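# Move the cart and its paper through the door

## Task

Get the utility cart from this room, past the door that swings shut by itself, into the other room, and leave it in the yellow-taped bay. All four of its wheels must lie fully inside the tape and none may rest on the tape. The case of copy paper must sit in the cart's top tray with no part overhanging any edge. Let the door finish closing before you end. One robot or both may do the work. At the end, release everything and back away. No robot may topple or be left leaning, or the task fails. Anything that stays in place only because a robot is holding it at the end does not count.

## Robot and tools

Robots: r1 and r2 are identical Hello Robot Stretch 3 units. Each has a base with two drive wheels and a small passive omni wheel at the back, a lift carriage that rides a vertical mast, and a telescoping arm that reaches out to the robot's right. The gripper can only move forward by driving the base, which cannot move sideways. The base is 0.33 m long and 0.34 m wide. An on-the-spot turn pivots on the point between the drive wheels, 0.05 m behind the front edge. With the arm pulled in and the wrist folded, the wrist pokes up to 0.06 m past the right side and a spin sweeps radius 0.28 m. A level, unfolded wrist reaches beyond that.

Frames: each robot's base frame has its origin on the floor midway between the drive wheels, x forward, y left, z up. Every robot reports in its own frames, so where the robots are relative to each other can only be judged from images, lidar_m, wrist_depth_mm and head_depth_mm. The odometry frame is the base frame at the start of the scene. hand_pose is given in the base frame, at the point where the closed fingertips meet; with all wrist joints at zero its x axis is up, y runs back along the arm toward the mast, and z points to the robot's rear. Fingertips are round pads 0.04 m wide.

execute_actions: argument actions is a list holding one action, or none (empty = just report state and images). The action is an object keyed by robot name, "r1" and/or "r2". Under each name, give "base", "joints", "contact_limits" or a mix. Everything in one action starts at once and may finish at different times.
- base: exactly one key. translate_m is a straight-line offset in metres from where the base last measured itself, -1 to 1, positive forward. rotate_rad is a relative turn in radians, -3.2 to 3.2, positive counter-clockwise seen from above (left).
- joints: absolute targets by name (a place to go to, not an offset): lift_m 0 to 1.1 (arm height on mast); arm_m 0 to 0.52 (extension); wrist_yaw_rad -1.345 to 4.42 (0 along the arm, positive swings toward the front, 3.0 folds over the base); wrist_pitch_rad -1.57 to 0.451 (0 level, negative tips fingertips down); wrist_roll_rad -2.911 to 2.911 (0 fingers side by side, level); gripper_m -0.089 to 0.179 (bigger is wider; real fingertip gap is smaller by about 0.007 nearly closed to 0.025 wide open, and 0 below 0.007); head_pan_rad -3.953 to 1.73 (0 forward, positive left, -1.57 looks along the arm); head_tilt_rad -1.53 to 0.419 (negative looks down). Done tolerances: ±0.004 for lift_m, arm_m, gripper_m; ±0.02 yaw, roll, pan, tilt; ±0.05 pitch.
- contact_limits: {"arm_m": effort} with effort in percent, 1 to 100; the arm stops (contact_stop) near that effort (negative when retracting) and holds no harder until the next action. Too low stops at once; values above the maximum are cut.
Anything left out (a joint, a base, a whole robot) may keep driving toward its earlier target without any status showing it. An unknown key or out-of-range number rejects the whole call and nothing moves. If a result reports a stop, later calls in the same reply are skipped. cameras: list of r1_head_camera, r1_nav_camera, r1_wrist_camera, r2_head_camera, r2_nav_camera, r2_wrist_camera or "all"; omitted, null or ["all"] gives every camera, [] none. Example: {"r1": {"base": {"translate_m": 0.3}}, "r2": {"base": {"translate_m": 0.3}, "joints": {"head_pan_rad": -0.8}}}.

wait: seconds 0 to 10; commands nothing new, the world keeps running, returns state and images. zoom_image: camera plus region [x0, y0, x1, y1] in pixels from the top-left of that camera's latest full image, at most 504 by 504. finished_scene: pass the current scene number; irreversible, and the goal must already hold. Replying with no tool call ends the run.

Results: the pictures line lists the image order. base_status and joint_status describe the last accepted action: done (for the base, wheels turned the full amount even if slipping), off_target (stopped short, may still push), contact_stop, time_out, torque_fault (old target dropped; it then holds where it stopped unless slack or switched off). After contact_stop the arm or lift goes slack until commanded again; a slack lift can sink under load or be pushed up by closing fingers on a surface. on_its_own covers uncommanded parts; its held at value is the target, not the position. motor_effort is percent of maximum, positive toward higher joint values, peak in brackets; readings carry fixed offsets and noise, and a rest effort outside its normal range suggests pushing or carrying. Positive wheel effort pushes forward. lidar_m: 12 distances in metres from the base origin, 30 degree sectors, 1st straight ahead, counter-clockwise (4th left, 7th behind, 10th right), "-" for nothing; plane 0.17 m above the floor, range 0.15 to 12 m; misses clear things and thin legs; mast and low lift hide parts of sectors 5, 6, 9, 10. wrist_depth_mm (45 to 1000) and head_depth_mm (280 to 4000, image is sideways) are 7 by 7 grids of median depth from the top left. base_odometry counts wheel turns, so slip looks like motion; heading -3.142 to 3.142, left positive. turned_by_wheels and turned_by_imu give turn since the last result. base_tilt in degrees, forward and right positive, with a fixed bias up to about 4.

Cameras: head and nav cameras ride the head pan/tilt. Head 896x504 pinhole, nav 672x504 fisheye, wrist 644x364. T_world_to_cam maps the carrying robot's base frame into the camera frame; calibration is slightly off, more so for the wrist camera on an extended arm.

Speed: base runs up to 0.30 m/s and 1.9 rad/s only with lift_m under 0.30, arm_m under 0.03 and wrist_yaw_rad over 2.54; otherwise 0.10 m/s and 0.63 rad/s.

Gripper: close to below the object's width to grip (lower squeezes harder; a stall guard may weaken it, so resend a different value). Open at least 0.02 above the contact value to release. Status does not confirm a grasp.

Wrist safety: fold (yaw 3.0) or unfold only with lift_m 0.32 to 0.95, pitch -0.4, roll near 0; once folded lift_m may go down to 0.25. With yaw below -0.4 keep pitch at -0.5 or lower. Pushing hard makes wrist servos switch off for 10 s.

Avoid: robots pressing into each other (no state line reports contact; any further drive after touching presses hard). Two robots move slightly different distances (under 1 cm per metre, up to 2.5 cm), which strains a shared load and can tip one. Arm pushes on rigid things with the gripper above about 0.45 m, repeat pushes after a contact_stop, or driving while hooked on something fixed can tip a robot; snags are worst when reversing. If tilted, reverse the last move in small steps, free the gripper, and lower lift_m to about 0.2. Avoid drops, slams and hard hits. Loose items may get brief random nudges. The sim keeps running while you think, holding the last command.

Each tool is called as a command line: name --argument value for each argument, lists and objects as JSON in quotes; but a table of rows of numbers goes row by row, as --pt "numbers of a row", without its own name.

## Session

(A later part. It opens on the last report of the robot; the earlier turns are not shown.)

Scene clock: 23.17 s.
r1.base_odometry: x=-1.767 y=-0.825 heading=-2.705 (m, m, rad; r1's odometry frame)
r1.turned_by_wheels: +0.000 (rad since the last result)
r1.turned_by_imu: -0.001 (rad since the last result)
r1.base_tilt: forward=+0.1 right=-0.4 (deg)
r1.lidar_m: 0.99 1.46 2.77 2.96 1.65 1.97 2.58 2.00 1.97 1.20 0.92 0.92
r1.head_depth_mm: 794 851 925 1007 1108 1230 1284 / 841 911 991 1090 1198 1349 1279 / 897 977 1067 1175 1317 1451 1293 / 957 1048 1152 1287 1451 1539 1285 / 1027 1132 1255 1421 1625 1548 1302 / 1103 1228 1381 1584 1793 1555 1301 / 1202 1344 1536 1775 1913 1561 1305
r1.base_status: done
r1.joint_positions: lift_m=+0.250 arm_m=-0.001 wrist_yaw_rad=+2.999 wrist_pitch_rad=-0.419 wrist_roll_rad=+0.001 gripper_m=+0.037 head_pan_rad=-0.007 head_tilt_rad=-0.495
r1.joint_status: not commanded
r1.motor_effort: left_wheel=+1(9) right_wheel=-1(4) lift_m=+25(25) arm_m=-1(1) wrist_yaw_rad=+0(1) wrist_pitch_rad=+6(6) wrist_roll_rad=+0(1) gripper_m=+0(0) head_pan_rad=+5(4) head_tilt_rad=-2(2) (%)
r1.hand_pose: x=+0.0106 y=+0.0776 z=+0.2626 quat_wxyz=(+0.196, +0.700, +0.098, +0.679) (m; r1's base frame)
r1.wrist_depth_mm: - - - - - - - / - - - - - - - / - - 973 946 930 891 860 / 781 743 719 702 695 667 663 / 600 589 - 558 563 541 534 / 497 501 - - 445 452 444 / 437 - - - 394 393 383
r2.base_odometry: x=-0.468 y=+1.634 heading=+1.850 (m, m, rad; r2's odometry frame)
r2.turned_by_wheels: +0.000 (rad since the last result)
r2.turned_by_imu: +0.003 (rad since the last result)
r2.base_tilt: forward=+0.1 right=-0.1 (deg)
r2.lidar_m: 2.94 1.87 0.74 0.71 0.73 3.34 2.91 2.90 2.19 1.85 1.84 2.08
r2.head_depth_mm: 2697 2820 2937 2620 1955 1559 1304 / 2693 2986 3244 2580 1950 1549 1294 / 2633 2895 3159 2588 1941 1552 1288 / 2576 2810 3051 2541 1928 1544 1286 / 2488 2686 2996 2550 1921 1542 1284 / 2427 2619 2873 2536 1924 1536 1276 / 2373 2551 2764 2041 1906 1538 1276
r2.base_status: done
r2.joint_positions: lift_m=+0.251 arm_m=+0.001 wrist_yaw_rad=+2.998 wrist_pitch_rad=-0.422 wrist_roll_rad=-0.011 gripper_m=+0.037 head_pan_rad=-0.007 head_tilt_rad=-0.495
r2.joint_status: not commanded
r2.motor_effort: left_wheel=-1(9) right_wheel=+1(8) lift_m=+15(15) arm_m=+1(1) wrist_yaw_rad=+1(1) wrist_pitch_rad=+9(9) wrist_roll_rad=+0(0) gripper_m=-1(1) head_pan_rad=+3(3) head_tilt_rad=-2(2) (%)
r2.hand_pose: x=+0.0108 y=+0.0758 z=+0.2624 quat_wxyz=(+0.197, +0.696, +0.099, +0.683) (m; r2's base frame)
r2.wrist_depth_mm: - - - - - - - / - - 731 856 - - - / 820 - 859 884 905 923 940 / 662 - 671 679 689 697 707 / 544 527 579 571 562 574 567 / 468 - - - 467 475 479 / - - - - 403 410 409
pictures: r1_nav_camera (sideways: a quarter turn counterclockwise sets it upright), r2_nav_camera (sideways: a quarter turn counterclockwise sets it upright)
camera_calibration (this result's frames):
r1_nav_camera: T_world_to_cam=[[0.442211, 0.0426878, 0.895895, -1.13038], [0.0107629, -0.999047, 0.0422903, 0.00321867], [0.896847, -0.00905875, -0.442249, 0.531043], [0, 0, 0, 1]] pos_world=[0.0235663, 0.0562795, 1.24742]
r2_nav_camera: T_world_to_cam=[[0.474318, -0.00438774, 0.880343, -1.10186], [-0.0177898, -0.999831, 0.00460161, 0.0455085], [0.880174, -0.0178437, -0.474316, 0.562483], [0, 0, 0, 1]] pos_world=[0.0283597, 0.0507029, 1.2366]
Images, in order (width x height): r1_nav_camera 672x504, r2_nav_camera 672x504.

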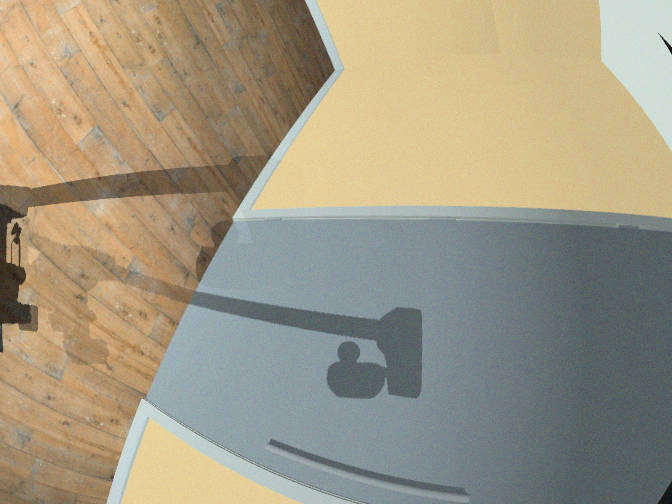

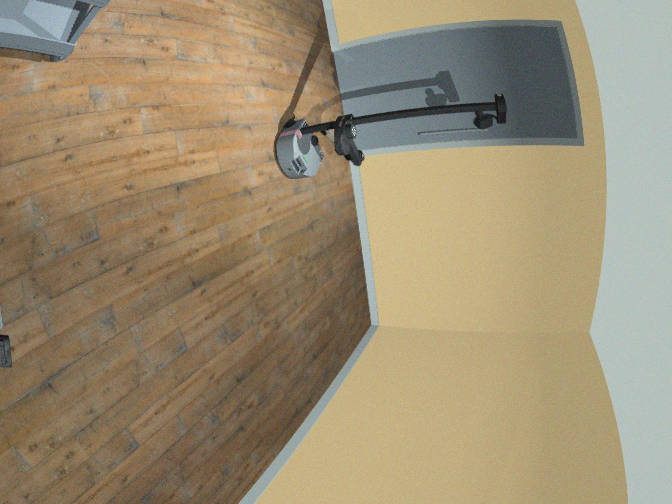

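execute_actions --actions '[{"r1":{"base":{"rotate_rad":0.945},"joints":{"lift_m":0.69,"head_pan_rad":-1.57,"head_tilt_rad":-0.5}},"r2":{"base":{"translate_m":1.0}}}]' --cameras '[]'

execute_actions --actions '[{"r1":{"joints":{"wrist_yaw_rad":0.0,"gripper_m":0.13}},"r2":{"base":{"translate_m":1.0}}}]' --cameras '[]'

execute_actions --actions '[{"r1":{"joints":{"wrist_pitch_rad":0.0,"arm_m":0.25}},"r2":{"base":{"translate_m":0.6}}}]' --cameras '["r1_head_camera","r1_wrist_camera","r2_nav_camera"]'

Scene clock: 28.33 s.
r1.base_odometry: x=-1.767 y=-0.825 heading=-1.760 (m, m, rad; r1's odometry frame)
r1.turned_by_wheels: +0.945 (rad since the last result)
r1.turned_by_imu: +0.951 (rad since the last result)
r1.base_tilt: forward=+0.0 right=-0.5 (deg)
r1.lidar_m: 2.77 2.87 1.65 4.85 1.08 2.06 1.98 1.33 0.96 0.92 0.96 1.29
r1.head_depth_mm: 754 823 902 999 1118 1284 1280 / 748 817 898 990 1121 1276 1287 / 751 819 895 997 1132 1283 1290 / 762 830 911 1013 1133 1293 1296 / 763 834 914 1010 1142 1302 1293 / 767 837 922 1017 1147 1304 1304 / 769 836 921 1021 1153 1311 1310
r1.base_status: done
r1.joint_positions: lift_m=+0.690 arm_m=-0.001 wrist_yaw_rad=+2.999 wrist_pitch_rad=-0.418 wrist_roll_rad=+0.001 gripper_m=+0.037 head_pan_rad=-1.563 head_tilt_rad=-0.495
r1.joint_status: all done
r1.motor_effort: left_wheel=-1(6) right_wheel=+1(7) lift_m=+32(33) arm_m=-1(1) wrist_yaw_rad=+0(0) wrist_pitch_rad=+6(6) wrist_roll_rad=+1(1) gripper_m=+0(0) head_pan_rad=-5(62) head_tilt_rad=-2(2) (%)
r1.hand_pose: x=+0.0106 y=+0.0776 z=+0.7024 quat_wxyz=(+0.196, +0.700, +0.097, +0.679) (m; r1's base frame)
r1.wrist_depth_mm: - - - - - - - / - - - - - - - / - - - - - - - / - - - - - - - / - - - - - - - / - - - - 981 988 979 / 918 921 - 878 854 851 847
r2.base_odometry: x=-0.744 y=+2.596 heading=+1.850 (m, m, rad; r2's odometry frame)
r2.turned_by_wheels: +0.000 (rad since the last result)
r2.turned_by_imu: +0.004 (rad since the last result)
r2.base_tilt: forward=+0.2 right=-0.1 (deg)
r2.lidar_m: 1.97 0.96 2.24 3.25 1.14 1.07 3.89 3.34 1.82 1.54 1.54 1.74
r2.head_depth_mm: 1875 2052 2286 2430 1952 1561 1297 / 1817 1982 2210 2399 1944 1552 1292 / 1768 1937 2145 2337 1931 1547 1290 / 1713 1878 2055 2240 1922 1541 1288 / 1678 1820 1987 2215 1925 1540 1286 / 1625 1754 1934 2124 1915 1532 1290 / 1583 1714 1867 2046 1907 1529 1281
r2.base_status: done
r2.joint_positions: lift_m=+0.251 arm_m=+0.001 wrist_yaw_rad=+2.998 wrist_pitch_rad=-0.422 wrist_roll_rad=-0.011 gripper_m=+0.037 head_pan_rad=-0.007 head_tilt_rad=-0.495
r2.joint_status: not commanded
r2.motor_effort: left_wheel=-1(9) right_wheel=+1(7) lift_m=+15(15) arm_m=+0(0) wrist_yaw_rad=+2(1) wrist_pitch_rad=+9(9) wrist_roll_rad=+0(0) gripper_m=-1(0) head_pan_rad=+3(4) head_tilt_rad=-2(2) (%)
r2.hand_pose: x=+0.0108 y=+0.0758 z=+0.2624 quat_wxyz=(+0.197, +0.696, +0.099, +0.683) (m; r2's base frame)
r2.wrist_depth_mm: - - - - - - - / - - - - - - 778 / 822 - 869 872 898 880 774 / 660 - 679 675 688 694 702 / 537 535 576 577 561 571 571 / 470 - - - 472 474 478 / - - - - 406 407 410
pictures: none
No camera images: the call's "cameras" was empty. Leave "cameras" out to get every camera's image.

Scene clock: 33.27 s.
r1.base_odometry: x=-1.767 y=-0.825 heading=-1.760 (m, m, rad; r1's odometry frame)
r1.turned_by_wheels: +0.000 (rad since the last result)
r1.turned_by_imu: +0.000 (rad since the last result)
r1.base_tilt: forward=+0.1 right=-0.5 (deg)
r1.lidar_m: 2.77 2.86 1.65 4.84 2.83 2.06 0.58 1.33 0.96 0.92 0.96 1.29
r1.head_depth_mm: 754 825 902 1002 1123 1283 1281 / 750 818 896 994 1127 1290 1315 / 750 819 898 994 1133 1290 1292 / 763 832 911 1013 1136 1302 1325 / 764 834 916 1014 1140 1304 1300 / 765 836 918 1018 1144 1313 1305 / 767 836 922 1019 1147 1313 1308
r1.base_status: not commanded
r1.joint_positions: lift_m=+0.690 arm_m=-0.001 wrist_yaw_rad=+0.002 wrist_pitch_rad=-0.418 wrist_roll_rad=+0.001 gripper_m=+0.130 head_pan_rad=-1.563 head_tilt_rad=-0.495
r1.joint_status: all done
r1.motor_effort: left_wheel=-1(1) right_wheel=+1(1) lift_m=+32(32) arm_m=-1(1) wrist_yaw_rad=-2(2) wrist_pitch_rad=+6(6) wrist_roll_rad=+1(1) gripper_m=+0(89) head_pan_rad=-4(4) head_tilt_rad=-1(2) (%)
r1.hand_pose: x=-0.0211 y=-0.3688 z=+0.7024 quat_wxyz=(+0.692, +0.148, -0.692, -0.147) (m; r1's base frame)
r1.wrist_depth_mm: 624 624 626 624 632 625 636 / 678 683 680 688 678 684 700 / 738 743 753 751 760 767 755 / 834 837 829 831 846 835 856 / 926 932 943 946 940 934 955 / - - - - 1000 - 989 / 916 898 884 869 858 848 834
r2.base_odometry: x=-1.019 y=+3.557 heading=+1.850 (m, m, rad; r2's odometry frame)
r2.turned_by_wheels: +0.000 (rad since the last result)
r2.turned_by_imu: +0.004 (rad since the last result)
r2.base_tilt: forward=+0.2 right=-0.1 (deg)
r2.lidar_m: 1.01 1.01 1.14 0.72 3.54 1.95 4.86 2.67 1.47 1.24 1.24 1.20
r2.head_depth_mm: 944 1036 1154 1295 1484 1558 1294 / 916 1004 1112 1250 1408 1536 1291 / 887 971 1072 1195 1354 1487 1287 / 866 941 1036 1151 1293 1447 1293 / 841 915 1004 1106 1239 1403 1288 / 819 887 969 1073 1194 1346 1278 / 797 864 939 1032 1151 1288 1281
r2.base_status: done
r2.joint_positions: lift_m=+0.251 arm_m=+0.001 wrist_yaw_rad=+2.998 wrist_pitch_rad=-0.422 wrist_roll_rad=-0.011 gripper_m=+0.037 head_pan_rad=-0.007 head_tilt_rad=-0.495
r2.joint_status: not commanded
r2.motor_effort: left_wheel=-1(9) right_wheel=+1(7) lift_m=+15(15) arm_m=+1(0) wrist_yaw_rad=+2(2) wrist_pitch_rad=+9(9) wrist_roll_rad=+0(0) gripper_m=-1(1) head_pan_rad=+2(3) head_tilt_rad=-3(3) (%)
r2.hand_pose: x=+0.0108 y=+0.0758 z=+0.2624 quat_wxyz=(+0.197, +0.696, +0.099, +0.683) (m; r2's base frame)
r2.wrist_depth_mm: - - - - - - 822 / - - 725 - - - 846 / 850 - 582 892 894 918 856 / 661 - 616 687 684 698 708 / 541 533 588 574 561 567 573 / 469 - - - 476 479 475 / - - - - 404 407 409
pictures: none
No camera images: the call's "cameras" was empty. Leave "cameras" out to get every camera's image.

Scene clock: 36.83 s.
r1.base_odometry: x=-1.767 y=-0.825 heading=-1.760 (m, m, rad; r1's odometry frame)
r1.turned_by_wheels: +0.000 (rad since the last result)
r1.turned_by_imu: +0.000 (rad since the last result)
r1.base_tilt: forward=+0.0 right=-0.4 (deg)
r1.lidar_m: 2.77 2.87 1.65 4.83 2.84 2.06 1.97 0.88 0.96 0.92 0.96 1.29
r1.head_depth_mm: 755 823 901 1005 1124 1249 - / 751 815 895 991 1125 - 1244 / 751 817 898 996 1115 - 1261 / 762 832 911 1014 1132 1298 1297 / 764 832 914 1014 1143 1305 1298 / 764 837 916 1019 1143 1302 1304 / 767 837 922 1025 1145 1304 1308
r1.base_status: not commanded
r1.joint_positions: lift_m=+0.690 arm_m=+0.250 wrist_yaw_rad=+0.000 wrist_pitch_rad=-0.022 wrist_roll_rad=+0.001 gripper_m=+0.130 head_pan_rad=-1.563 head_tilt_rad=-0.495
r1.joint_status: all done
r1.motor_effort: left_wheel=-1(1) right_wheel=+1(1) lift_m=+31(31) arm_m=+2(1) wrist_yaw_rad=-1(2) wrist_pitch_rad=+7(7) wrist_roll_rad=+1(1) gripper_m=+0(0) head_pan_rad=-4(4) head_tilt_rad=-2(1) (%)
r1.hand_pose: x=-0.0213 y=-0.6503 z=+0.7990 quat_wxyz=(+0.707, +0.008, -0.707, -0.008) (m; r1's base frame)
r1.wrist_depth_mm: 410 408 408 410 401 405 403 / 422 419 421 419 411 416 420 / 434 439 435 434 427 433 431 / 448 454 451 445 440 445 445 / 463 465 466 461 453 461 459 / 484 479 478 486 468 - 478 / 507 500 500 494 491 494 492
r2.base_odometry: x=-1.184 y=+4.134 heading=+1.850 (m, m, rad; r2's odometry frame)
r2.turned_by_wheels: +0.000 (rad since the last result)
r2.turned_by_imu: +0.003 (rad since the last result)
r2.base_tilt: forward=+0.1 right=-0.1 (deg)
r2.lidar_m: 0.43 0.43 0.49 0.81 1.03 1.02 2.82 2.28 1.26 1.07 0.91 0.50
r2.head_depth_mm: 377 414 460 517 592 691 831 / 365 401 444 498 566 657 777 / 355 388 428 478 541 622 732 / 345 376 414 460 518 592 692 / 336 365 401 443 496 565 654 / 326 355 388 428 478 539 620 / 318 345 376 414 460 518 591
r2.base_status: done
r2.joint_positions: lift_m=+0.251 arm_m=+0.001 wrist_yaw_rad=+2.998 wrist_pitch_rad=-0.422 wrist_roll_rad=-0.011 gripper_m=+0.037 head_pan_rad=-0.007 head_tilt_rad=-0.495
r2.joint_status: not commanded
r2.motor_effort: left_wheel=-1(10) right_wheel=+1(9) lift_m=+16(15) arm_m=+1(0) wrist_yaw_rad=+1(2) wrist_pitch_rad=+9(9) wrist_roll_rad=+0(0) gripper_m=-1(1) head_pan_rad=+2(4) head_tilt_rad=-3(2) (%)
r2.hand_pose: x=+0.0108 y=+0.0758 z=+0.2624 quat_wxyz=(+0.197, +0.696, +0.099, +0.683) (m; r2's base frame)
r2.wrist_depth_mm: - - - 822 577 442 357 / - - - 887 622 459 369 / 850 - 876 819 646 476 379 / 659 - 670 674 631 497 393 / 530 533 577 577 567 504 407 / 468 - - - 473 475 407 / - - - - 403 410 400
pictures: r1_head_camera (sideways: a quarter turn clockwise sets it upright), r1_wrist_camera, r2_nav_camera (sideways: a quarter turn counterclockwise sets it upright)
camera_calibration (this result's frames):
r1_head_camera: T_world_to_cam=[[0.000882789, 0.507335, -0.861748, 1.14401], [0.999282, 0.0321958, 0.0199782, -0.0293624], [0.0378803, -0.861147, -0.506943, 0.612231], [0, 0, 0, 1]] pos_world=[0.00513983, -0.0522311, 1.2968]
r1_wrist_camera: T_world_to_cam=[[-0.998069, -0.0285967, -0.0551466, 0.0144025], [0.0481589, 0.204546, -0.977672, 0.952527], [0.0392382, -0.978439, -0.202774, -0.306095], [0, 0, 0, 1]] pos_world=[-0.0194874, -0.493919, 0.869985]
r2_nav_camera: T_world_to_cam=[[0.474476, -0.00437703, 0.880258, -1.10175], [-0.017764, -0.999832, 0.00460356, 0.0455058], [0.880089, -0.0178212, -0.474474, 0.562689], [0, 0, 0, 1]] pos_world=[0.0283467, 0.0507035, 1.2366]
Images, in order (width x height): r1_head_camera 896x504, r1_wrist_camera 644x364, r2_nav_camera 672x504.

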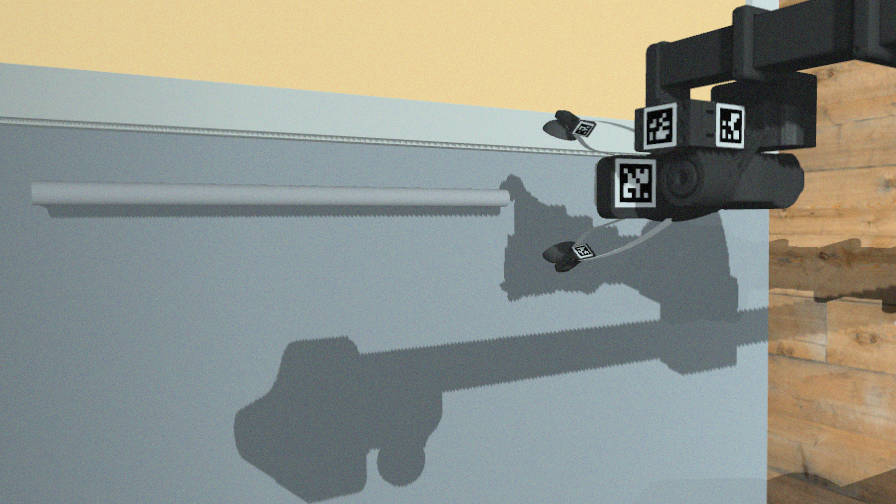

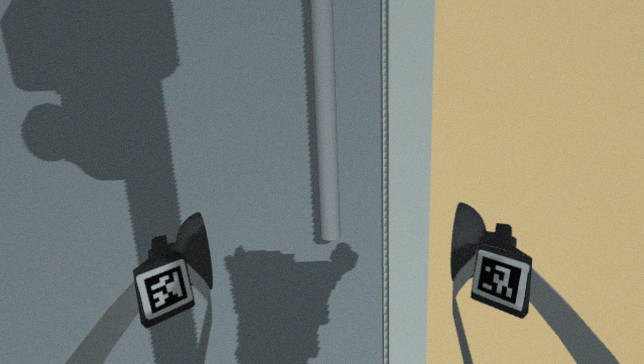

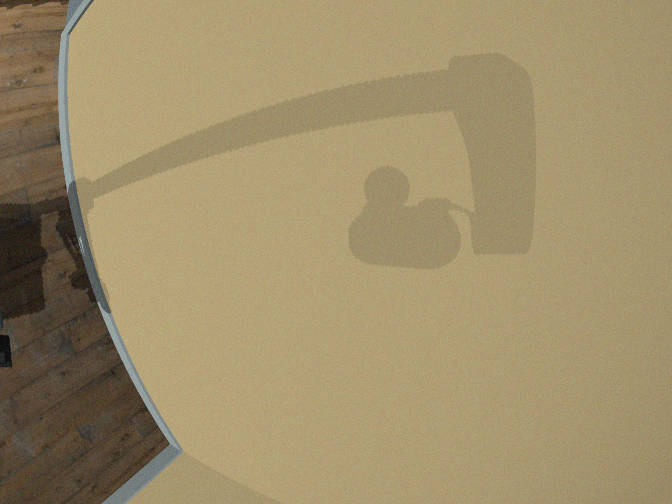

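execute_actions --actions '[{"r1":{"joints":{"lift_m":0.78,"arm_m":0.44}},"r2":{"base":{"rotate_rad":1.71},"joints":{"head_tilt_rad":-0.8}}}]' --cameras '["r1_wrist_camera"]'

execute_actions --actions '[{"r1":{"joints":{"arm_m":0.505},"contact_limits":{"arm_m":20}},"r2":{"base":{"translate_m":0.5}}}]' --cameras '["r1_wrist_camera","r2_nav_camera"]'

Scene clock: 39.80 s.
r1.base_odometry: x=-1.767 y=-0.825 heading=-1.760 (m, m, rad; r1's odometry frame)
r1.turned_by_wheels: +0.000 (rad since the last result)
r1.turned_by_imu: +0.000 (rad since the last result)
r1.base_tilt: forward=+0.1 right=-0.4 (deg)
r1.lidar_m: 2.77 2.87 1.65 4.85 2.85 2.05 1.98 1.00 0.96 0.92 0.96 1.29
r1.head_depth_mm: 754 822 903 996 1094 - 1282 / 749 818 897 958 1146 1285 1289 / 751 820 897 - 1151 1296 1289 / 762 830 915 1013 1137 1295 1294 / 764 833 913 1017 1142 1301 1299 / 767 835 919 1016 1145 1308 1295 / 765 836 922 1021 1150 1319 1312
r1.base_status: not commanded
r1.joint_positions: lift_m=+0.780 arm_m=+0.440 wrist_yaw_rad=+0.000 wrist_pitch_rad=-0.021 wrist_roll_rad=+0.001 gripper_m=+0.130 head_pan_rad=-1.563 head_tilt_rad=-0.495
r1.joint_status: all done
r1.motor_effort: left_wheel=-1(1) right_wheel=+1(1) lift_m=+31(35) arm_m=+2(4) wrist_yaw_rad=-1(0) wrist_pitch_rad=+7(7) wrist_roll_rad=+1(1) gripper_m=-1(1) head_pan_rad=-4(4) head_tilt_rad=-2(2) (%)
r1.hand_pose: x=-0.0214 y=-0.8403 z=+0.8891 quat_wxyz=(+0.707, +0.008, -0.707, -0.008) (m; r1's base frame)
r1.wrist_depth_mm: 229 229 228 225 226 215 226 / 235 235 236 233 234 223 234 / 243 244 243 239 240 231 241 / 251 252 252 247 250 239 248 / 260 260 260 190 258 256 257 / 269 267 270 265 268 - 267 / 280 278 278 274 277 274 276
r2.base_odometry: x=-1.184 y=+4.134 heading=-2.724 (m, m, rad; r2's odometry frame)
r2.turned_by_wheels: +1.710 (rad since the last result)
r2.turned_by_imu: +1.697 (rad since the last result)
r2.base_tilt: forward=+0.2 right=-0.1 (deg)
r2.lidar_m: 1.08 1.02 1.05 5.40 1.80 1.16 1.06 0.72 0.47 0.43 0.43 0.53
r2.head_depth_mm: 818 881 907 960 1005 1050 1077 / 1103 1047 1216 1268 1335 1264 1137 / 1524 1519 1773 1697 1480 1287 1134 / 2473 878 2127 1737 1488 1281 1131 / 3172 2412 2145 1738 1474 1274 1132 / 3141 2490 2116 1737 1475 1276 1131 / 3112 2493 2120 1732 1413 1278 1132
r2.base_status: done
r2.joint_positions: lift_m=+0.251 arm_m=+0.001 wrist_yaw_rad=+2.998 wrist_pitch_rad=-0.422 wrist_roll_rad=-0.011 gripper_m=+0.037 head_pan_rad=-0.007 head_tilt_rad=-0.790
r2.joint_status: all done
r2.motor_effort: left_wheel=-1(9) right_wheel=+1(10) lift_m=+15(15) arm_m=+0(1) wrist_yaw_rad=+1(1) wrist_pitch_rad=+9(9) wrist_roll_rad=+0(0) gripper_m=+0(1) head_pan_rad=+3(3) head_tilt_rad=-5(24) (%)
r2.hand_pose: x=+0.0108 y=+0.0758 z=+0.2624 quat_wxyz=(+0.197, +0.696, +0.099, +0.683) (m; r2's base frame)
r2.wrist_depth_mm: - - - - - - - / - - - - - 834 782 / 843 - 887 899 892 794 684 / 661 - 663 688 679 703 710 / 544 537 585 569 563 566 576 / 468 - - - 468 476 479 / - - - - 403 410 412
pictures: r1_wrist_camera
camera_calibration (this result's frames):
r1_wrist_camera: T_world_to_cam=[[-0.998071, -0.0285557, -0.055131, 0.0139419], [0.0481739, 0.203996, -0.977786, 1.07917], [0.0391679, -0.978555, -0.202227, -0.47432], [0, 0, 0, 1]] pos_world=[-0.0194946, -0.683896, 0.960042]
Images, in order (width x height): r1_wrist_camera 644x364.

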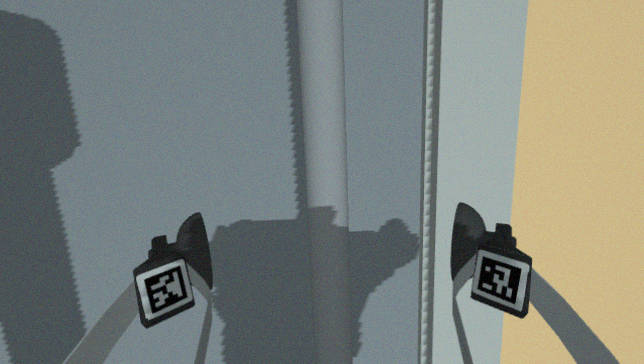

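Scene clock: 42.97 s.
r1.base_odometry: x=-1.767 y=-0.825 heading=-1.760 (m, m, rad; r1's odometry frame)
r1.turned_by_wheels: +0.000 (rad since the last result)
r1.turned_by_imu: +0.000 (rad since the last result)
r1.base_tilt: forward=+0.0 right=-0.4 (deg)
r1.lidar_m: 2.77 2.86 1.65 4.83 2.83 2.05 1.97 0.61 0.63 0.92 0.96 1.29
r1.head_depth_mm: 754 824 903 1001 - - 1258 / 749 815 897 - 1128 1284 1278 / 751 819 899 - 1130 1285 1290 / 760 830 909 1016 1140 1293 1297 / 765 834 913 1015 1143 1301 1294 / 766 833 918 1020 1142 1307 1306 / 768 838 920 1020 1150 1312 1300
r1.base_status: not commanded
r1.joint_positions: lift_m=+0.780 arm_m=+0.505 wrist_yaw_rad=+0.000 wrist_pitch_rad=-0.021 wrist_roll_rad=+0.001 gripper_m=+0.130 head_pan_rad=-1.563 head_tilt_rad=-0.495
r1.joint_status: all done
r1.motor_effort: left_wheel=-1(1) right_wheel=+1(1) lift_m=+31(31) arm_m=+2(2) wrist_yaw_rad=-1(1) wrist_pitch_rad=+7(7) wrist_roll_rad=+0(0) gripper_m=-1(0) head_pan_rad=-4(4) head_tilt_rad=-2(1) (%)
r1.contact_limits: arm_m 20 (drawing in: default 16, maximum 26; extending or still: default 21, maximum 34)
r1.hand_pose: x=-0.0214 y=-0.9053 z=+0.8891 quat_wxyz=(+0.707, +0.008, -0.707, -0.008) (m; r1's base frame)
r1.wrist_depth_mm: 167 167 167 99 166 154 156 / 173 173 172 102 172 159 160 / 179 178 178 106 178 164 174 / 184 184 183 110 184 169 179 / 191 190 190 114 190 173 186 / 196 196 196 117 196 - 193 / 205 204 204 122 204 187 200
r2.base_odometry: x=-1.641 y=+3.931 heading=-2.724 (m, m, rad; r2's odometry frame)
r2.turned_by_wheels: +0.000 (rad since the last result)
r2.turned_by_imu: +0.002 (rad since the last result)
r2.base_tilt: forward=+0.1 right=-0.1 (deg)
r2.lidar_m: 0.89 3.25 0.68 2.35 2.64 1.71 1.56 0.60 0.39 0.35 0.36 0.42
r2.head_depth_mm: 706 732 763 752 827 857 900 / 908 956 958 513 1117 1186 1119 / 1238 1365 1449 489 1447 1284 1135 / 2126 2373 2055 405 1447 1284 1132 / 2793 2695 2104 399 1473 1276 1132 / 2748 2696 2122 398 1466 1281 1130 / 2677 2699 2112 1730 1439 1281 1129
r2.base_status: done
r2.joint_positions: lift_m=+0.251 arm_m=+0.001 wrist_yaw_rad=+2.998 wrist_pitch_rad=-0.422 wrist_roll_rad=-0.011 gripper_m=+0.037 head_pan_rad=-0.007 head_tilt_rad=-0.791
r2.joint_status: not commanded
r2.motor_effort: left_wheel=-1(10) right_wheel=+1(9) lift_m=+15(15) arm_m=+1(1) wrist_yaw_rad=+1(2) wrist_pitch_rad=+9(9) wrist_roll_rad=+0(0) gripper_m=+0(0) head_pan_rad=+4(2) head_tilt_rad=-4(4) (%)
r2.hand_pose: x=+0.0108 y=+0.0758 z=+0.2624 quat_wxyz=(+0.197, +0.696, +0.099, +0.683) (m; r2's base frame)
r2.wrist_depth_mm: - - - - - - - / - - - 730 742 - - / 844 - 875 601 599 892 932 / 650 - 672 643 653 683 698 / 539 534 580 574 565 566 569 / 474 - - - 471 476 480 / - - - - 405 408 416
pictures: r1_wrist_camera, r2_nav_camera (sideways: a quarter turn counterclockwise sets it upright)
camera_calibration (this result's frames):
r1_wrist_camera: T_world_to_cam=[[-0.998071, -0.0285579, -0.0551307, 0.0120841], [0.0481732, 0.203996, -0.977786, 1.09243], [0.03917, -0.978555, -0.202227, -0.537928], [0, 0, 0, 1]] pos_world=[-0.0194943, -0.748898, 0.960042]
r2_nav_camera: T_world_to_cam=[[0.71053, -0.00599463, 0.703642, -0.872951], [-0.015928, -0.999845, 0.00756578, 0.0416405], [0.703487, -0.0165833, -0.710515, 0.870836], [0, 0, 0, 1]] pos_world=[0.00829929, 0.0508423, 1.23267]
Images, in order (width x height): r1_wrist_camera 644x364, r2_nav_camera 672x504.

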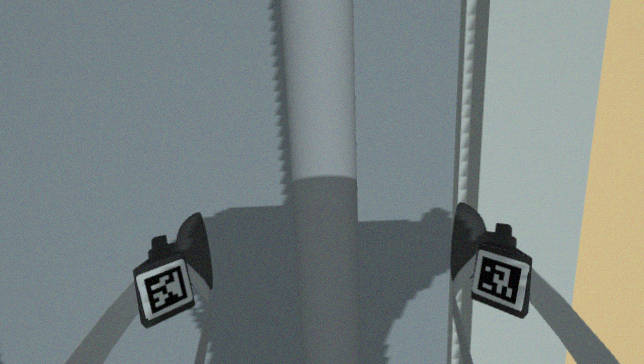

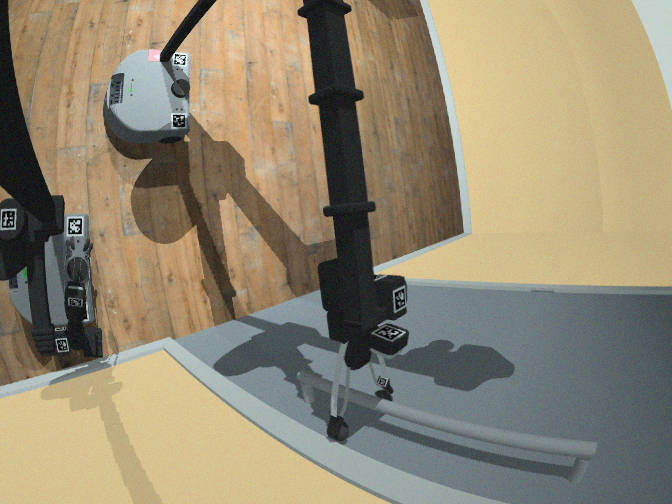

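execute_actions --actions '[{"r1":{"joints":{"gripper_m":-0.02}}}]' --cameras '["r1_wrist_camera"]'

execute_actions --actions '[{"r1":{"joints":{"arm_m":0.36},"base":{"translate_m":0.03},"contact_limits":{"arm_m":26}}}]' --cameras '["r1_wrist_camera"]'

execute_actions --actions '[{"r1":{"joints":{"arm_m":0.21},"base":{"translate_m":0.06},"contact_limits":{"arm_m":26}}}]' --cameras '["r1_wrist_camera"]'

execute_actions --actions '[{"r1":{"joints":{"arm_m":0.07},"base":{"translate_m":0.08},"contact_limits":{"arm_m":26}}}]' --cameras '["r1_wrist_camera","r1_nav_camera","r2_nav_camera"]'

Scene clock: 45.30 s.
r1.base_odometry: x=-1.767 y=-0.825 heading=-1.760 (m, m, rad; r1's odometry frame)
r1.turned_by_wheels: +0.000 (rad since the last result)
r1.turned_by_imu: +0.000 (rad since the last result)
r1.base_tilt: forward=+0.1 right=-0.4 (deg)
r1.lidar_m: 2.77 2.87 1.65 4.85 2.84 2.06 1.97 0.61 0.63 0.92 0.95 1.29
r1.head_depth_mm: 754 824 902 997 - - 1252 / 749 815 895 - 1127 1281 1286 / 752 817 898 - 1132 1286 1284 / 760 831 912 1011 1134 1293 1296 / 761 833 914 1016 1142 1300 1296 / 764 834 918 1017 1140 1308 1299 / 768 835 920 1024 1144 1313 1302
r1.base_status: not commanded
r1.joint_positions: lift_m=+0.780 arm_m=+0.505 wrist_yaw_rad=+0.001 wrist_pitch_rad=-0.021 wrist_roll_rad=+0.001 gripper_m=-0.019 head_pan_rad=-1.563 head_tilt_rad=-0.495
r1.joint_status: all done
r1.motor_effort: left_wheel=+0(1) right_wheel=-1(1) lift_m=+31(31) arm_m=+2(2) wrist_yaw_rad=-1(2) wrist_pitch_rad=+7(7) wrist_roll_rad=+0(0) gripper_m=-22(100) head_pan_rad=-5(4) head_tilt_rad=-1(1) (%)
r1.hand_pose: x=-0.0211 y=-0.9053 z=+0.8891 quat_wxyz=(+0.707, +0.008, -0.707, -0.007) (m; r1's base frame)
r1.wrist_depth_mm: 167 167 167 99 167 154 155 / 173 173 173 102 171 159 160 / 178 178 178 105 177 164 173 / 183 185 185 109 183 170 179 / 191 191 190 112 191 174 187 / 197 197 196 116 198 180 193 / 204 205 205 121 204 187 201
r2.base_odometry: x=-1.641 y=+3.931 heading=-2.724 (m, m, rad; r2's odometry frame)
r2.turned_by_wheels: +0.000 (rad since the last result)
r2.turned_by_imu: +0.001 (rad since the last result)
r2.base_tilt: forward=+0.1 right=-0.1 (deg)
r2.lidar_m: 0.89 3.25 0.69 2.35 2.63 1.70 1.57 0.60 0.39 0.35 0.36 0.42
r2.head_depth_mm: 705 732 763 742 828 856 901 / 906 953 955 516 1121 1185 1117 / 1239 1357 1450 490 1443 1288 1134 / 2117 2391 2055 407 1450 1283 1129 / 2754 2714 2115 398 1473 1282 1131 / 2746 2719 2112 397 1466 1279 1130 / 2715 2702 2109 1734 1439 1278 1130
r2.base_status: not commanded
r2.joint_positions: lift_m=+0.251 arm_m=+0.001 wrist_yaw_rad=+2.998 wrist_pitch_rad=-0.422 wrist_roll_rad=-0.011 gripper_m=+0.037 head_pan_rad=-0.007 head_tilt_rad=-0.791
r2.joint_status: not commanded
r2.motor_effort: left_wheel=-1(1) right_wheel=+1(1) lift_m=+15(15) arm_m=+1(1) wrist_yaw_rad=+2(2) wrist_pitch_rad=+9(9) wrist_roll_rad=+0(0) gripper_m=-1(0) head_pan_rad=+4(3) head_tilt_rad=-4(4) (%)
r2.hand_pose: x=+0.0108 y=+0.0758 z=+0.2624 quat_wxyz=(+0.197, +0.696, +0.099, +0.683) (m; r2's base frame)
r2.wrist_depth_mm: - - - - - - - / - - - 743 742 - - / 855 - 877 607 595 920 930 / 662 - 667 645 642 701 712 / 540 531 576 573 559 564 572 / 469 - - - 474 470 476 / - - - - 405 411 410
pictures: r1_wrist_camera
camera_calibration (this result's frames):
r1_wrist_camera: T_world_to_cam=[[-0.998041, -0.0295766, -0.0551311, 0.0114234], [0.0479654, 0.204045, -0.977786, 1.09245], [0.0401689, -0.978515, -0.202227, -0.537881], [0, 0, 0, 1]] pos_world=[-0.019393, -0.748896, 0.960042]
Images, in order (width x height): r1_wrist_camera 644x364.

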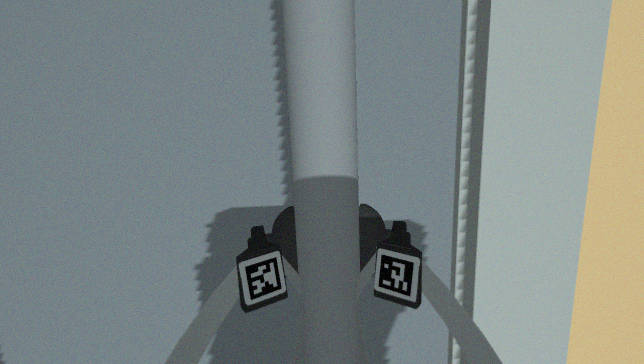

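Scene clock: 47.63 s.
r1.base_odometry: x=-1.773 y=-0.854 heading=-1.759 (m, m, rad; r1's odometry frame)
r1.turned_by_wheels: +0.000 (rad since the last result)
r1.turned_by_imu: -0.032 (rad since the last result)
r1.base_tilt: forward=+0.1 right=-0.4 (deg)
r1.lidar_m: 2.74 2.81 1.64 1.64 2.98 2.11 2.01 0.64 0.66 0.79 0.85 1.25
r1.head_depth_mm: 761 827 910 1009 1097 - 1251 / 724 796 882 974 - 1296 1285 / 626 693 761 822 - 1091 1236 / 652 713 783 868 981 1118 1245 / 660 721 796 881 997 1139 1271 / 668 733 807 899 1016 1166 1275 / 677 741 820 917 1035 1198 1301
r1.base_status: done
r1.joint_positions: lift_m=+0.780 arm_m=+0.361 wrist_yaw_rad=+0.014 wrist_pitch_rad=-0.022 wrist_roll_rad=+0.001 gripper_m=-0.019 head_pan_rad=-1.563 head_tilt_rad=-0.496
r1.joint_status: all done
r1.on_its_own: wrist_yaw_rad is at rest, and its effort (-13) is outside its rest range (-12 to +12)
r1.motor_effort: left_wheel=+5(13) right_wheel=-8(21) lift_m=+31(31) arm_m=-6(15) wrist_yaw_rad=-13(24) wrist_pitch_rad=+7(9) wrist_roll_rad=+0(0) gripper_m=-18(22) head_pan_rad=-5(5) head_tilt_rad=-2(2) (%)
r1.contact_limits: arm_m 26 (drawing in: default 16, maximum 26; extending or still: default 21, maximum 34)
r1.hand_pose: x=-0.0179 y=-0.7613 z=+0.8890 quat_wxyz=(+0.707, +0.013, -0.707, -0.003) (m; r1's base frame)
r1.wrist_depth_mm: 196 190 183 109 170 301 304 / 204 197 189 112 176 310 313 / 211 204 196 117 181 322 327 / 219 212 203 121 187 334 337 / 228 220 210 123 193 345 345 / 237 227 219 127 198 357 360 / 247 238 226 211 209 371 372
r2.base_odometry: x=-1.641 y=+3.931 heading=-2.724 (m, m, rad; r2's odometry frame)
r2.turned_by_wheels: +0.000 (rad since the last result)
r2.turned_by_imu: +0.001 (rad since the last result)
r2.base_tilt: forward=+0.1 right=-0.1 (deg)
r2.lidar_m: 0.61 3.25 0.70 2.35 2.64 1.71 1.56 0.60 0.39 0.35 0.36 0.39
r2.head_depth_mm: 439 466 462 472 579 1284 898 / 703 403 573 572 658 820 1118 / 1237 1362 1342 577 1287 1240 1120 / 2121 2366 2048 1611 1481 1281 1135 / 2799 2713 2123 512 1472 1279 1134 / 2741 2673 2115 509 1476 1284 1132 / 2732 2699 2117 408 1442 1279 1130
r2.base_status: not commanded
r2.joint_positions: lift_m=+0.251 arm_m=+0.001 wrist_yaw_rad=+2.998 wrist_pitch_rad=-0.422 wrist_roll_rad=-0.011 gripper_m=+0.037 head_pan_rad=-0.007 head_tilt_rad=-0.791
r2.joint_status: not commanded
r2.motor_effort: left_wheel=-1(1) right_wheel=+2(1) lift_m=+15(15) arm_m=+1(1) wrist_yaw_rad=+2(2) wrist_pitch_rad=+9(9) wrist_roll_rad=+0(0) gripper_m=-1(1) head_pan_rad=+3(3) head_tilt_rad=-4(4) (%)
r2.hand_pose: x=+0.0108 y=+0.0758 z=+0.2624 quat_wxyz=(+0.197, +0.696, +0.099, +0.683) (m; r2's base frame)
r2.wrist_depth_mm: - - - - - - - / - - - 818 738 - - / 836 - 872 644 595 859 932 / 649 - 678 654 655 685 691 / 546 536 579 573 566 566 573 / 472 - - - 470 474 475 / - - - - 407 408 413
pictures: r1_wrist_camera
camera_calibration (this result's frames):
r1_wrist_camera: T_world_to_cam=[[-0.997598, -0.0419202, -0.0551422, 0.00945995], [0.0454224, 0.205111, -0.977684, 1.06349], [0.0522949, -0.977841, -0.202714, -0.395971], [0, 0, 0, 1]] pos_world=[-0.0181616, -0.604932, 0.960006]
Images, in order (width x height): r1_wrist_camera 644x364.

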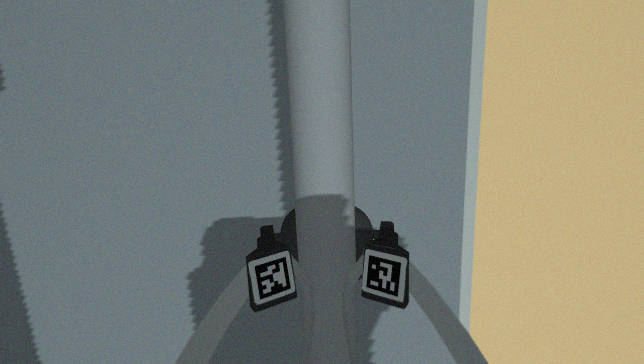

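Scene clock: 50.00 s.
r1.base_odometry: x=-1.784 y=-0.913 heading=-1.759 (m, m, rad; r1's odometry frame)
r1.turned_by_wheels: +0.000 (rad since the last result)
r1.turned_by_imu: -0.044 (rad since the last result)
r1.base_tilt: forward=+0.1 right=-0.4 (deg)
r1.lidar_m: 2.67 2.71 1.63 1.63 3.24 2.21 2.08 0.69 0.74 0.63 0.72 1.18
r1.head_depth_mm: 757 838 920 1023 1127 - 1272 / 505 550 610 688 915 - 1256 / 473 512 599 659 - - 1024 / 530 578 635 708 799 911 1062 / 542 594 654 731 826 953 1120 / 557 611 676 757 859 994 1182 / 570 627 698 781 895 1042 1221
r1.base_status: done
r1.joint_positions: lift_m=+0.780 arm_m=+0.211 wrist_yaw_rad=+0.002 wrist_pitch_rad=-0.023 wrist_roll_rad=+0.001 gripper_m=-0.019 head_pan_rad=-1.563 head_tilt_rad=-0.496
r1.joint_status: all done
r1.motor_effort: left_wheel=+2(17) right_wheel=-3(24) lift_m=+31(31) arm_m=-6(5) wrist_yaw_rad=-3(37) wrist_pitch_rad=+8(9) wrist_roll_rad=+0(0) gripper_m=-16(21) head_pan_rad=-4(5) head_tilt_rad=-2(2) (%)
r1.contact_limits: arm_m 26 (drawing in: default 16, maximum 26; extending or still: default 21, maximum 34)
r1.hand_pose: x=-0.0208 y=-0.6113 z=+0.8886 quat_wxyz=(+0.707, +0.009, -0.707, -0.008) (m; r1's base frame)
r1.wrist_depth_mm: 219 204 190 109 167 459 466 / 228 212 196 112 171 479 486 / 236 220 204 116 177 491 499 / 248 229 212 120 183 506 517 / 261 239 221 122 188 522 539 / 275 250 234 127 191 541 557 / 287 261 236 136 205 567 592
r2.base_odometry: x=-1.641 y=+3.931 heading=-2.724 (m, m, rad; r2's odometry frame)
r2.turned_by_wheels: +0.000 (rad since the last result)
r2.turned_by_imu: +0.001 (rad since the last result)
r2.base_tilt: forward=+0.2 right=+0.0 (deg)
r2.lidar_m: 0.36 3.25 0.74 2.35 2.64 1.71 1.56 0.60 0.39 0.35 0.36 0.42
r2.head_depth_mm: 2927 2725 2132 1753 1489 1291 901 / 1222 2549 2138 1751 1472 1285 1122 / 328 410 882 1656 1451 1284 1137 / 292 329 390 472 598 864 1112 / 2732 2489 1939 583 1447 1284 1132 / 2643 2595 2125 1651 1471 1283 1136 / 2722 2688 2116 557 1477 1273 1132
r2.base_status: not commanded
r2.joint_positions: lift_m=+0.251 arm_m=+0.001 wrist_yaw_rad=+2.998 wrist_pitch_rad=-0.422 wrist_roll_rad=-0.011 gripper_m=+0.037 head_pan_rad=-0.007 head_tilt_rad=-0.791
r2.joint_status: not commanded
r2.motor_effort: left_wheel=-1(1) right_wheel=+1(1) lift_m=+15(15) arm_m=+1(0) wrist_yaw_rad=+2(1) wrist_pitch_rad=+9(9) wrist_roll_rad=+0(0) gripper_m=-1(1) head_pan_rad=+2(2) head_tilt_rad=-4(4) (%)
r2.hand_pose: x=+0.0108 y=+0.0758 z=+0.2624 quat_wxyz=(+0.197, +0.696, +0.099, +0.683) (m; r2's base frame)
r2.wrist_depth_mm: - - - - - - - / - - - - 743 - - / 844 - 880 787 623 670 926 / 663 - 677 678 657 690 697 / 534 532 574 573 561 567 562 / 471 - - - 476 473 482 / - - - - 404 409 412
pictures: r1_wrist_camera
camera_calibration (this result's frames):
r1_wrist_camera: T_world_to_cam=[[-0.998011, -0.0304836, -0.0551827, 0.0198439], [0.0477494, 0.206018, -0.977382, 1.03281], [0.0411628, -0.978073, -0.204153, -0.24829], [0, 0, 0, 1]] pos_world=[-0.0192915, -0.45502, 0.95986]
Images, in order (width x height): r1_wrist_camera 644x364.

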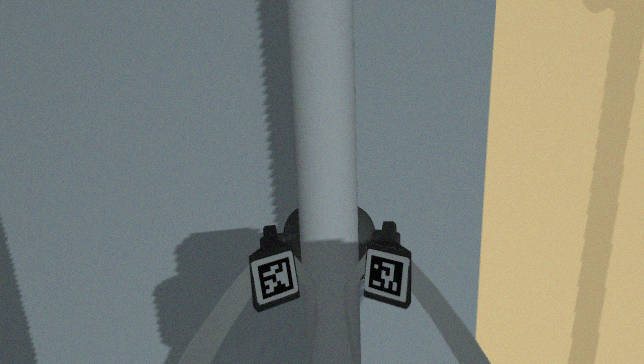

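Scene clock: 52.30 s.
r1.base_odometry: x=-1.799 y=-0.992 heading=-1.760 (m, m, rad; r1's odometry frame)
r1.turned_by_wheels: +0.000 (rad since the last result)
r1.turned_by_imu: -0.051 (rad since the last result)
r1.base_tilt: forward=+0.1 right=-0.4 (deg)
r1.lidar_m: 2.32 2.61 1.63 1.62 3.58 2.34 2.16 0.75 0.79 0.49 0.59 1.10
r1.head_depth_mm: 376 408 457 992 1150 1336 - / 379 416 462 509 566 639 - / 393 428 415 460 515 595 - / 416 454 500 556 627 720 843 / 431 472 522 584 664 765 909 / 447 492 547 615 701 819 986 / 464 513 573 648 745 880 1075
r1.base_status: done
r1.joint_positions: lift_m=+0.780 arm_m=+0.071 wrist_yaw_rad=-0.019 wrist_pitch_rad=-0.024 wrist_roll_rad=+0.001 gripper_m=-0.019 head_pan_rad=-1.563 head_tilt_rad=-0.496
r1.joint_status: all done
r1.on_its_own: wrist_yaw_rad is at rest, and its effort (+17) is outside its rest range (-12 to +12)
r1.motor_effort: left_wheel=-2(19) right_wheel=+5(27) lift_m=+31(31) arm_m=-5(8) wrist_yaw_rad=+17(56) wrist_pitch_rad=+8(8) wrist_roll_rad=+1(1) gripper_m=-18(23) head_pan_rad=-4(5) head_tilt_rad=-1(1) (%)
r1.contact_limits: arm_m 26 (drawing in: default 16, maximum 26; extending or still: default 21, maximum 34)
r1.hand_pose: x=-0.0263 y=-0.4710 z=+0.8883 quat_wxyz=(+0.707, +0.002, -0.707, -0.016) (m; r1's base frame)
r1.wrist_depth_mm: 242 218 198 109 164 157 655 / 257 228 205 112 169 162 676 / 268 238 212 116 175 661 701 / 281 248 221 120 181 689 726 / 297 261 231 124 184 708 762 / 311 274 246 127 189 747 780 / 331 287 247 136 202 787 826
r2.base_odometry: x=-1.641 y=+3.931 heading=-2.724 (m, m, rad; r2's odometry frame)
r2.turned_by_wheels: +0.000 (rad since the last result)
r2.turned_by_imu: +0.001 (rad since the last result)
r2.base_tilt: forward=+0.2 right=-0.1 (deg)
r2.lidar_m: 0.44 0.41 0.80 2.35 2.64 1.71 1.56 0.60 0.39 0.35 0.36 0.42
r2.head_depth_mm: 2941 2737 2140 1752 1483 1292 900 / 1219 2548 2140 1753 1479 1284 1125 / 918 1130 1451 1663 1481 1285 1137 / 653 752 885 1083 1389 1277 1137 / 505 563 635 729 856 1035 1122 / 410 447 492 551 656 1231 1130 / 347 377 426 549 1469 1275 1132
r2.base_status: not commanded
r2.joint_positions: lift_m=+0.251 arm_m=+0.001 wrist_yaw_rad=+2.998 wrist_pitch_rad=-0.422 wrist_roll_rad=-0.011 gripper_m=+0.037 head_pan_rad=-0.007 head_tilt_rad=-0.791
r2.joint_status: not commanded
r2.motor_effort: left_wheel=-1(1) right_wheel=+2(1) lift_m=+15(15) arm_m=+0(1) wrist_yaw_rad=+1(2) wrist_pitch_rad=+9(9) wrist_roll_rad=+0(0) gripper_m=+0(1) head_pan_rad=+3(3) head_tilt_rad=-4(4) (%)
r2.hand_pose: x=+0.0108 y=+0.0758 z=+0.2624 quat_wxyz=(+0.197, +0.696, +0.099, +0.683) (m; r2's base frame)
r2.wrist_depth_mm: - - - - - - - / - - - - 774 - - / 839 - 871 875 670 663 928 / 658 - 676 680 681 694 696 / 543 531 582 578 556 559 570 / 465 - - - 472 471 424 / - - - - 406 407 407
pictures: r1_nav_camera (sideways: a quarter turn counterclockwise sets it upright), r1_wrist_camera, r2_nav_camera (sideways: a quarter turn counterclockwise sets it upright)
camera_calibration (this result's frames):
r1_nav_camera: T_world_to_cam=[[0.0491481, -0.442331, 0.895504, -1.12747], [-0.998783, -0.025391, 0.0422746, 0.00939735], [0.0040384, -0.896492, -0.443041, 0.537521], [0, 0, 0, 1]] pos_world=[0.0626283, -0.0165943, 1.2474]
r1_wrist_camera: T_world_to_cam=[[-0.998434, -0.008934, -0.055222, 0.028787], [0.0521957, 0.206307, -0.977094, 1.00383], [0.0201221, -0.978446, -0.205518, -0.110487], [0, 0, 0, 1]] pos_world=[-0.0214306, -0.314947, 0.959721]
r2_nav_camera: T_world_to_cam=[[0.71053, -0.00599455, 0.703642, -0.872951], [-0.0159279, -0.999845, 0.00756578, 0.0416405], [0.703487, -0.0165832, -0.710515, 0.870836], [0, 0, 0, 1]] pos_world=[0.00829929, 0.0508423, 1.23267]
Images, in order (width x height): r1_nav_camera 672x504, r1_wrist_camera 644x364, r2_nav_camera 672x504.

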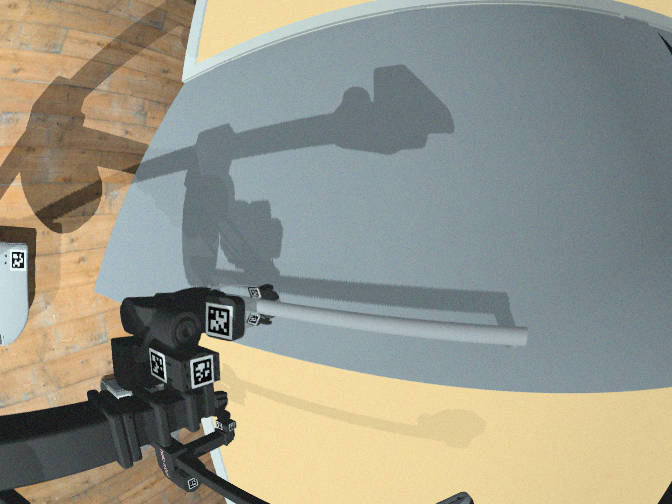

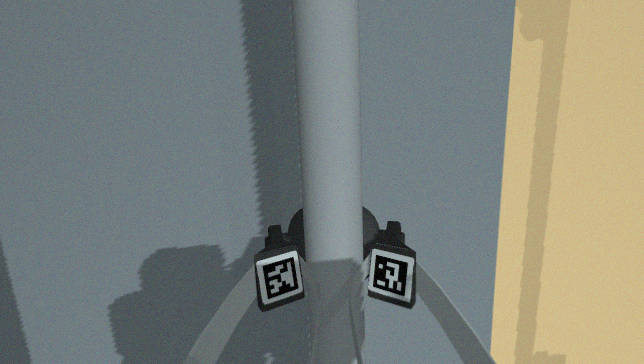

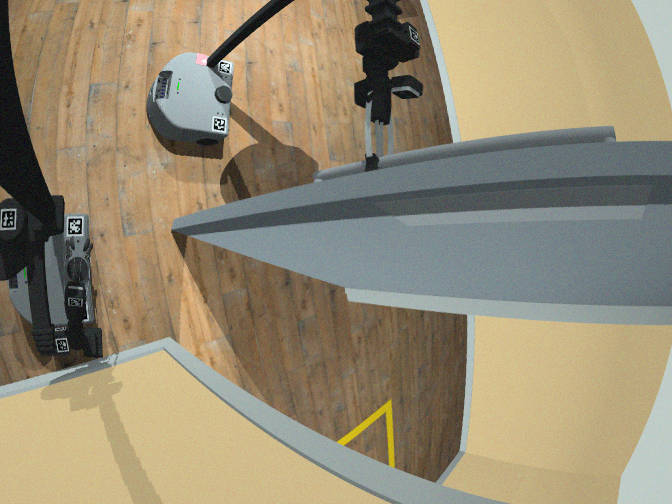

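execute_actions --actions '[{"r2":{"base":{"translate_m":0.3},"joints":{"head_tilt_rad":-1.2}}}]' --cameras '["r2_nav_camera","r2_head_camera"]'

Scene clock: 56.37 s.
r1.base_odometry: x=-1.799 y=-0.992 heading=-1.760 (m, m, rad; r1's odometry frame)
r1.turned_by_wheels: +0.000 (rad since the last result)
r1.turned_by_imu: +0.000 (rad since the last result)
r1.base_tilt: forward=+0.1 right=-0.4 (deg)
r1.lidar_m: 2.32 2.61 1.63 1.61 3.58 2.35 2.15 1.52 0.56 0.49 0.59 1.11
r1.head_depth_mm: 376 408 456 993 1151 1050 - / 379 416 462 509 566 640 - / 393 427 415 460 515 596 - / 416 454 500 557 627 718 843 / 431 473 522 585 662 767 909 / 448 492 547 614 703 820 989 / 464 513 572 647 746 882 1074
r1.base_status: not commanded
r1.joint_positions: lift_m=+0.780 arm_m=+0.071 wrist_yaw_rad=-0.019 wrist_pitch_rad=-0.024 wrist_roll_rad=+0.001 gripper_m=-0.019 head_pan_rad=-1.563 head_tilt_rad=-0.496
r1.joint_status: not commanded
r1.on_its_own: wrist_yaw_rad is at rest, and its effort (+17) is outside its rest range (-12 to +12)
r1.motor_effort: left_wheel=-2(2) right_wheel=+5(5) lift_m=+31(31) arm_m=-5(5) wrist_yaw_rad=+17(18) wrist_pitch_rad=+8(8) wrist_roll_rad=+0(0) gripper_m=-19(19) head_pan_rad=-4(5) head_tilt_rad=+0(2) (%)
r1.hand_pose: x=-0.0263 y=-0.4710 z=+0.8883 quat_wxyz=(+0.707, +0.002, -0.707, -0.016) (m; r1's base frame)
r1.wrist_depth_mm: 241 219 198 109 164 157 646 / 256 228 204 112 169 161 678 / 267 238 212 116 175 665 703 / 281 248 221 120 181 693 740 / 297 261 233 123 184 718 755 / 314 273 245 127 188 749 778 / 333 289 247 136 201 778 832
r2.base_odometry: x=-1.915 y=+3.809 heading=-2.724 (m, m, rad; r2's odometry frame)
r2.turned_by_wheels: +0.000 (rad since the last result)
r2.turned_by_imu: +0.002 (rad since the last result)
r2.base_tilt: forward=+0.2 right=-0.1 (deg)
r2.lidar_m: 0.26 0.16 0.15 0.77 3.14 2.03 1.86 0.52 0.34 0.29 3.30 3.19
r2.head_depth_mm: 1714 1566 1450 1337 1253 975 993 / 1176 1536 1445 1338 1256 1189 1093 / 730 1053 1419 1341 1253 1196 - / 474 593 791 1187 1251 1196 - / 351 412 498 631 858 1185 - / 294 319 364 430 533 1178 - / - - 297 323 391 1180 1125
r2.base_status: done
r2.joint_positions: lift_m=+0.251 arm_m=+0.001 wrist_yaw_rad=+2.998 wrist_pitch_rad=-0.422 wrist_roll_rad=-0.011 gripper_m=+0.037 head_pan_rad=-0.007 head_tilt_rad=-1.186
r2.joint_status: all done
r2.motor_effort: left_wheel=-1(9) right_wheel=+1(8) lift_m=+15(15) arm_m=+1(1) wrist_yaw_rad=+2(1) wrist_pitch_rad=+9(9) wrist_roll_rad=+0(0) gripper_m=+0(0) head_pan_rad=+3(3) head_tilt_rad=-7(31) (%)
r2.hand_pose: x=+0.0108 y=+0.0758 z=+0.2624 quat_wxyz=(+0.197, +0.696, +0.099, +0.683) (m; r2's base frame)
r2.wrist_depth_mm: - - - - - 161 157 / - - - 735 200 174 169 / 828 - 770 585 201 189 183 / 654 - 665 625 222 208 201 / 538 530 578 575 244 231 221 / 461 - - - 266 259 247 / - - - - 318 293 280
pictures: r2_head_camera (sideways: a quarter turn clockwise sets it upright), r2_nav_camera (sideways: a quarter turn counterclockwise sets it upright)
camera_calibration (this result's frames):
r2_head_camera: T_world_to_cam=[[-0.944983, -0.0239817, -0.326239, 0.449256], [-0.0286803, 0.999543, 0.00959933, -0.0115], [0.325859, 0.0184278, -0.945239, 1.19168], [0, 0, 0, 1]] pos_world=[0.0358899, 0.000308589, 1.2731]
r2_nav_camera: T_world_to_cam=[[0.926592, -0.00736856, 0.375995, -0.447429], [-0.0121952, -0.999871, 0.0104586, 0.0378562], [0.375869, -0.0142762, -0.926563, 1.15368], [0, 0, 0, 1]] pos_world=[-0.018587, 0.0510246, 1.23679]
Images, in order (width x height): r2_head_camera 896x504, r2_nav_camera 672x504.

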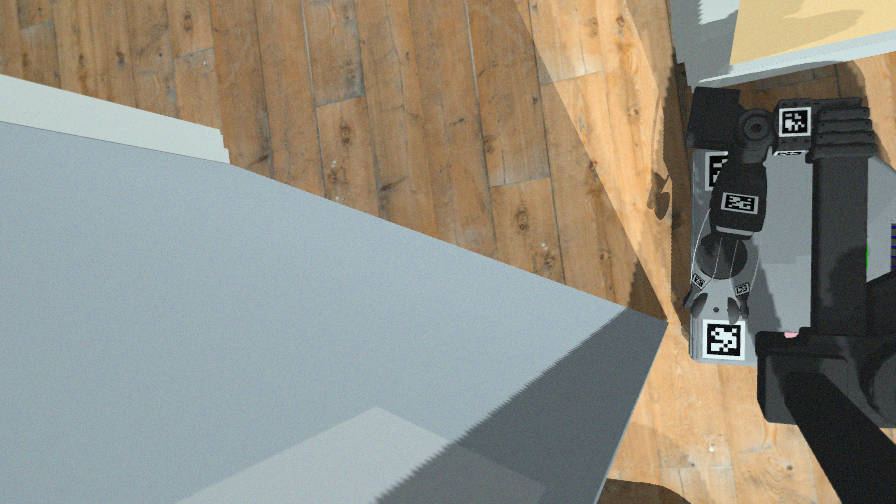

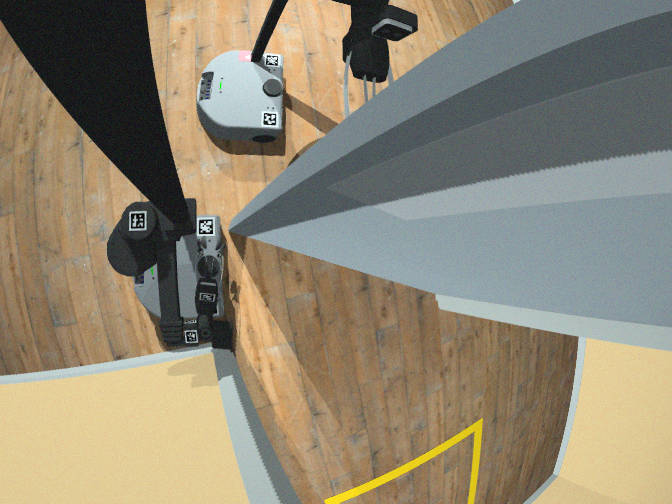

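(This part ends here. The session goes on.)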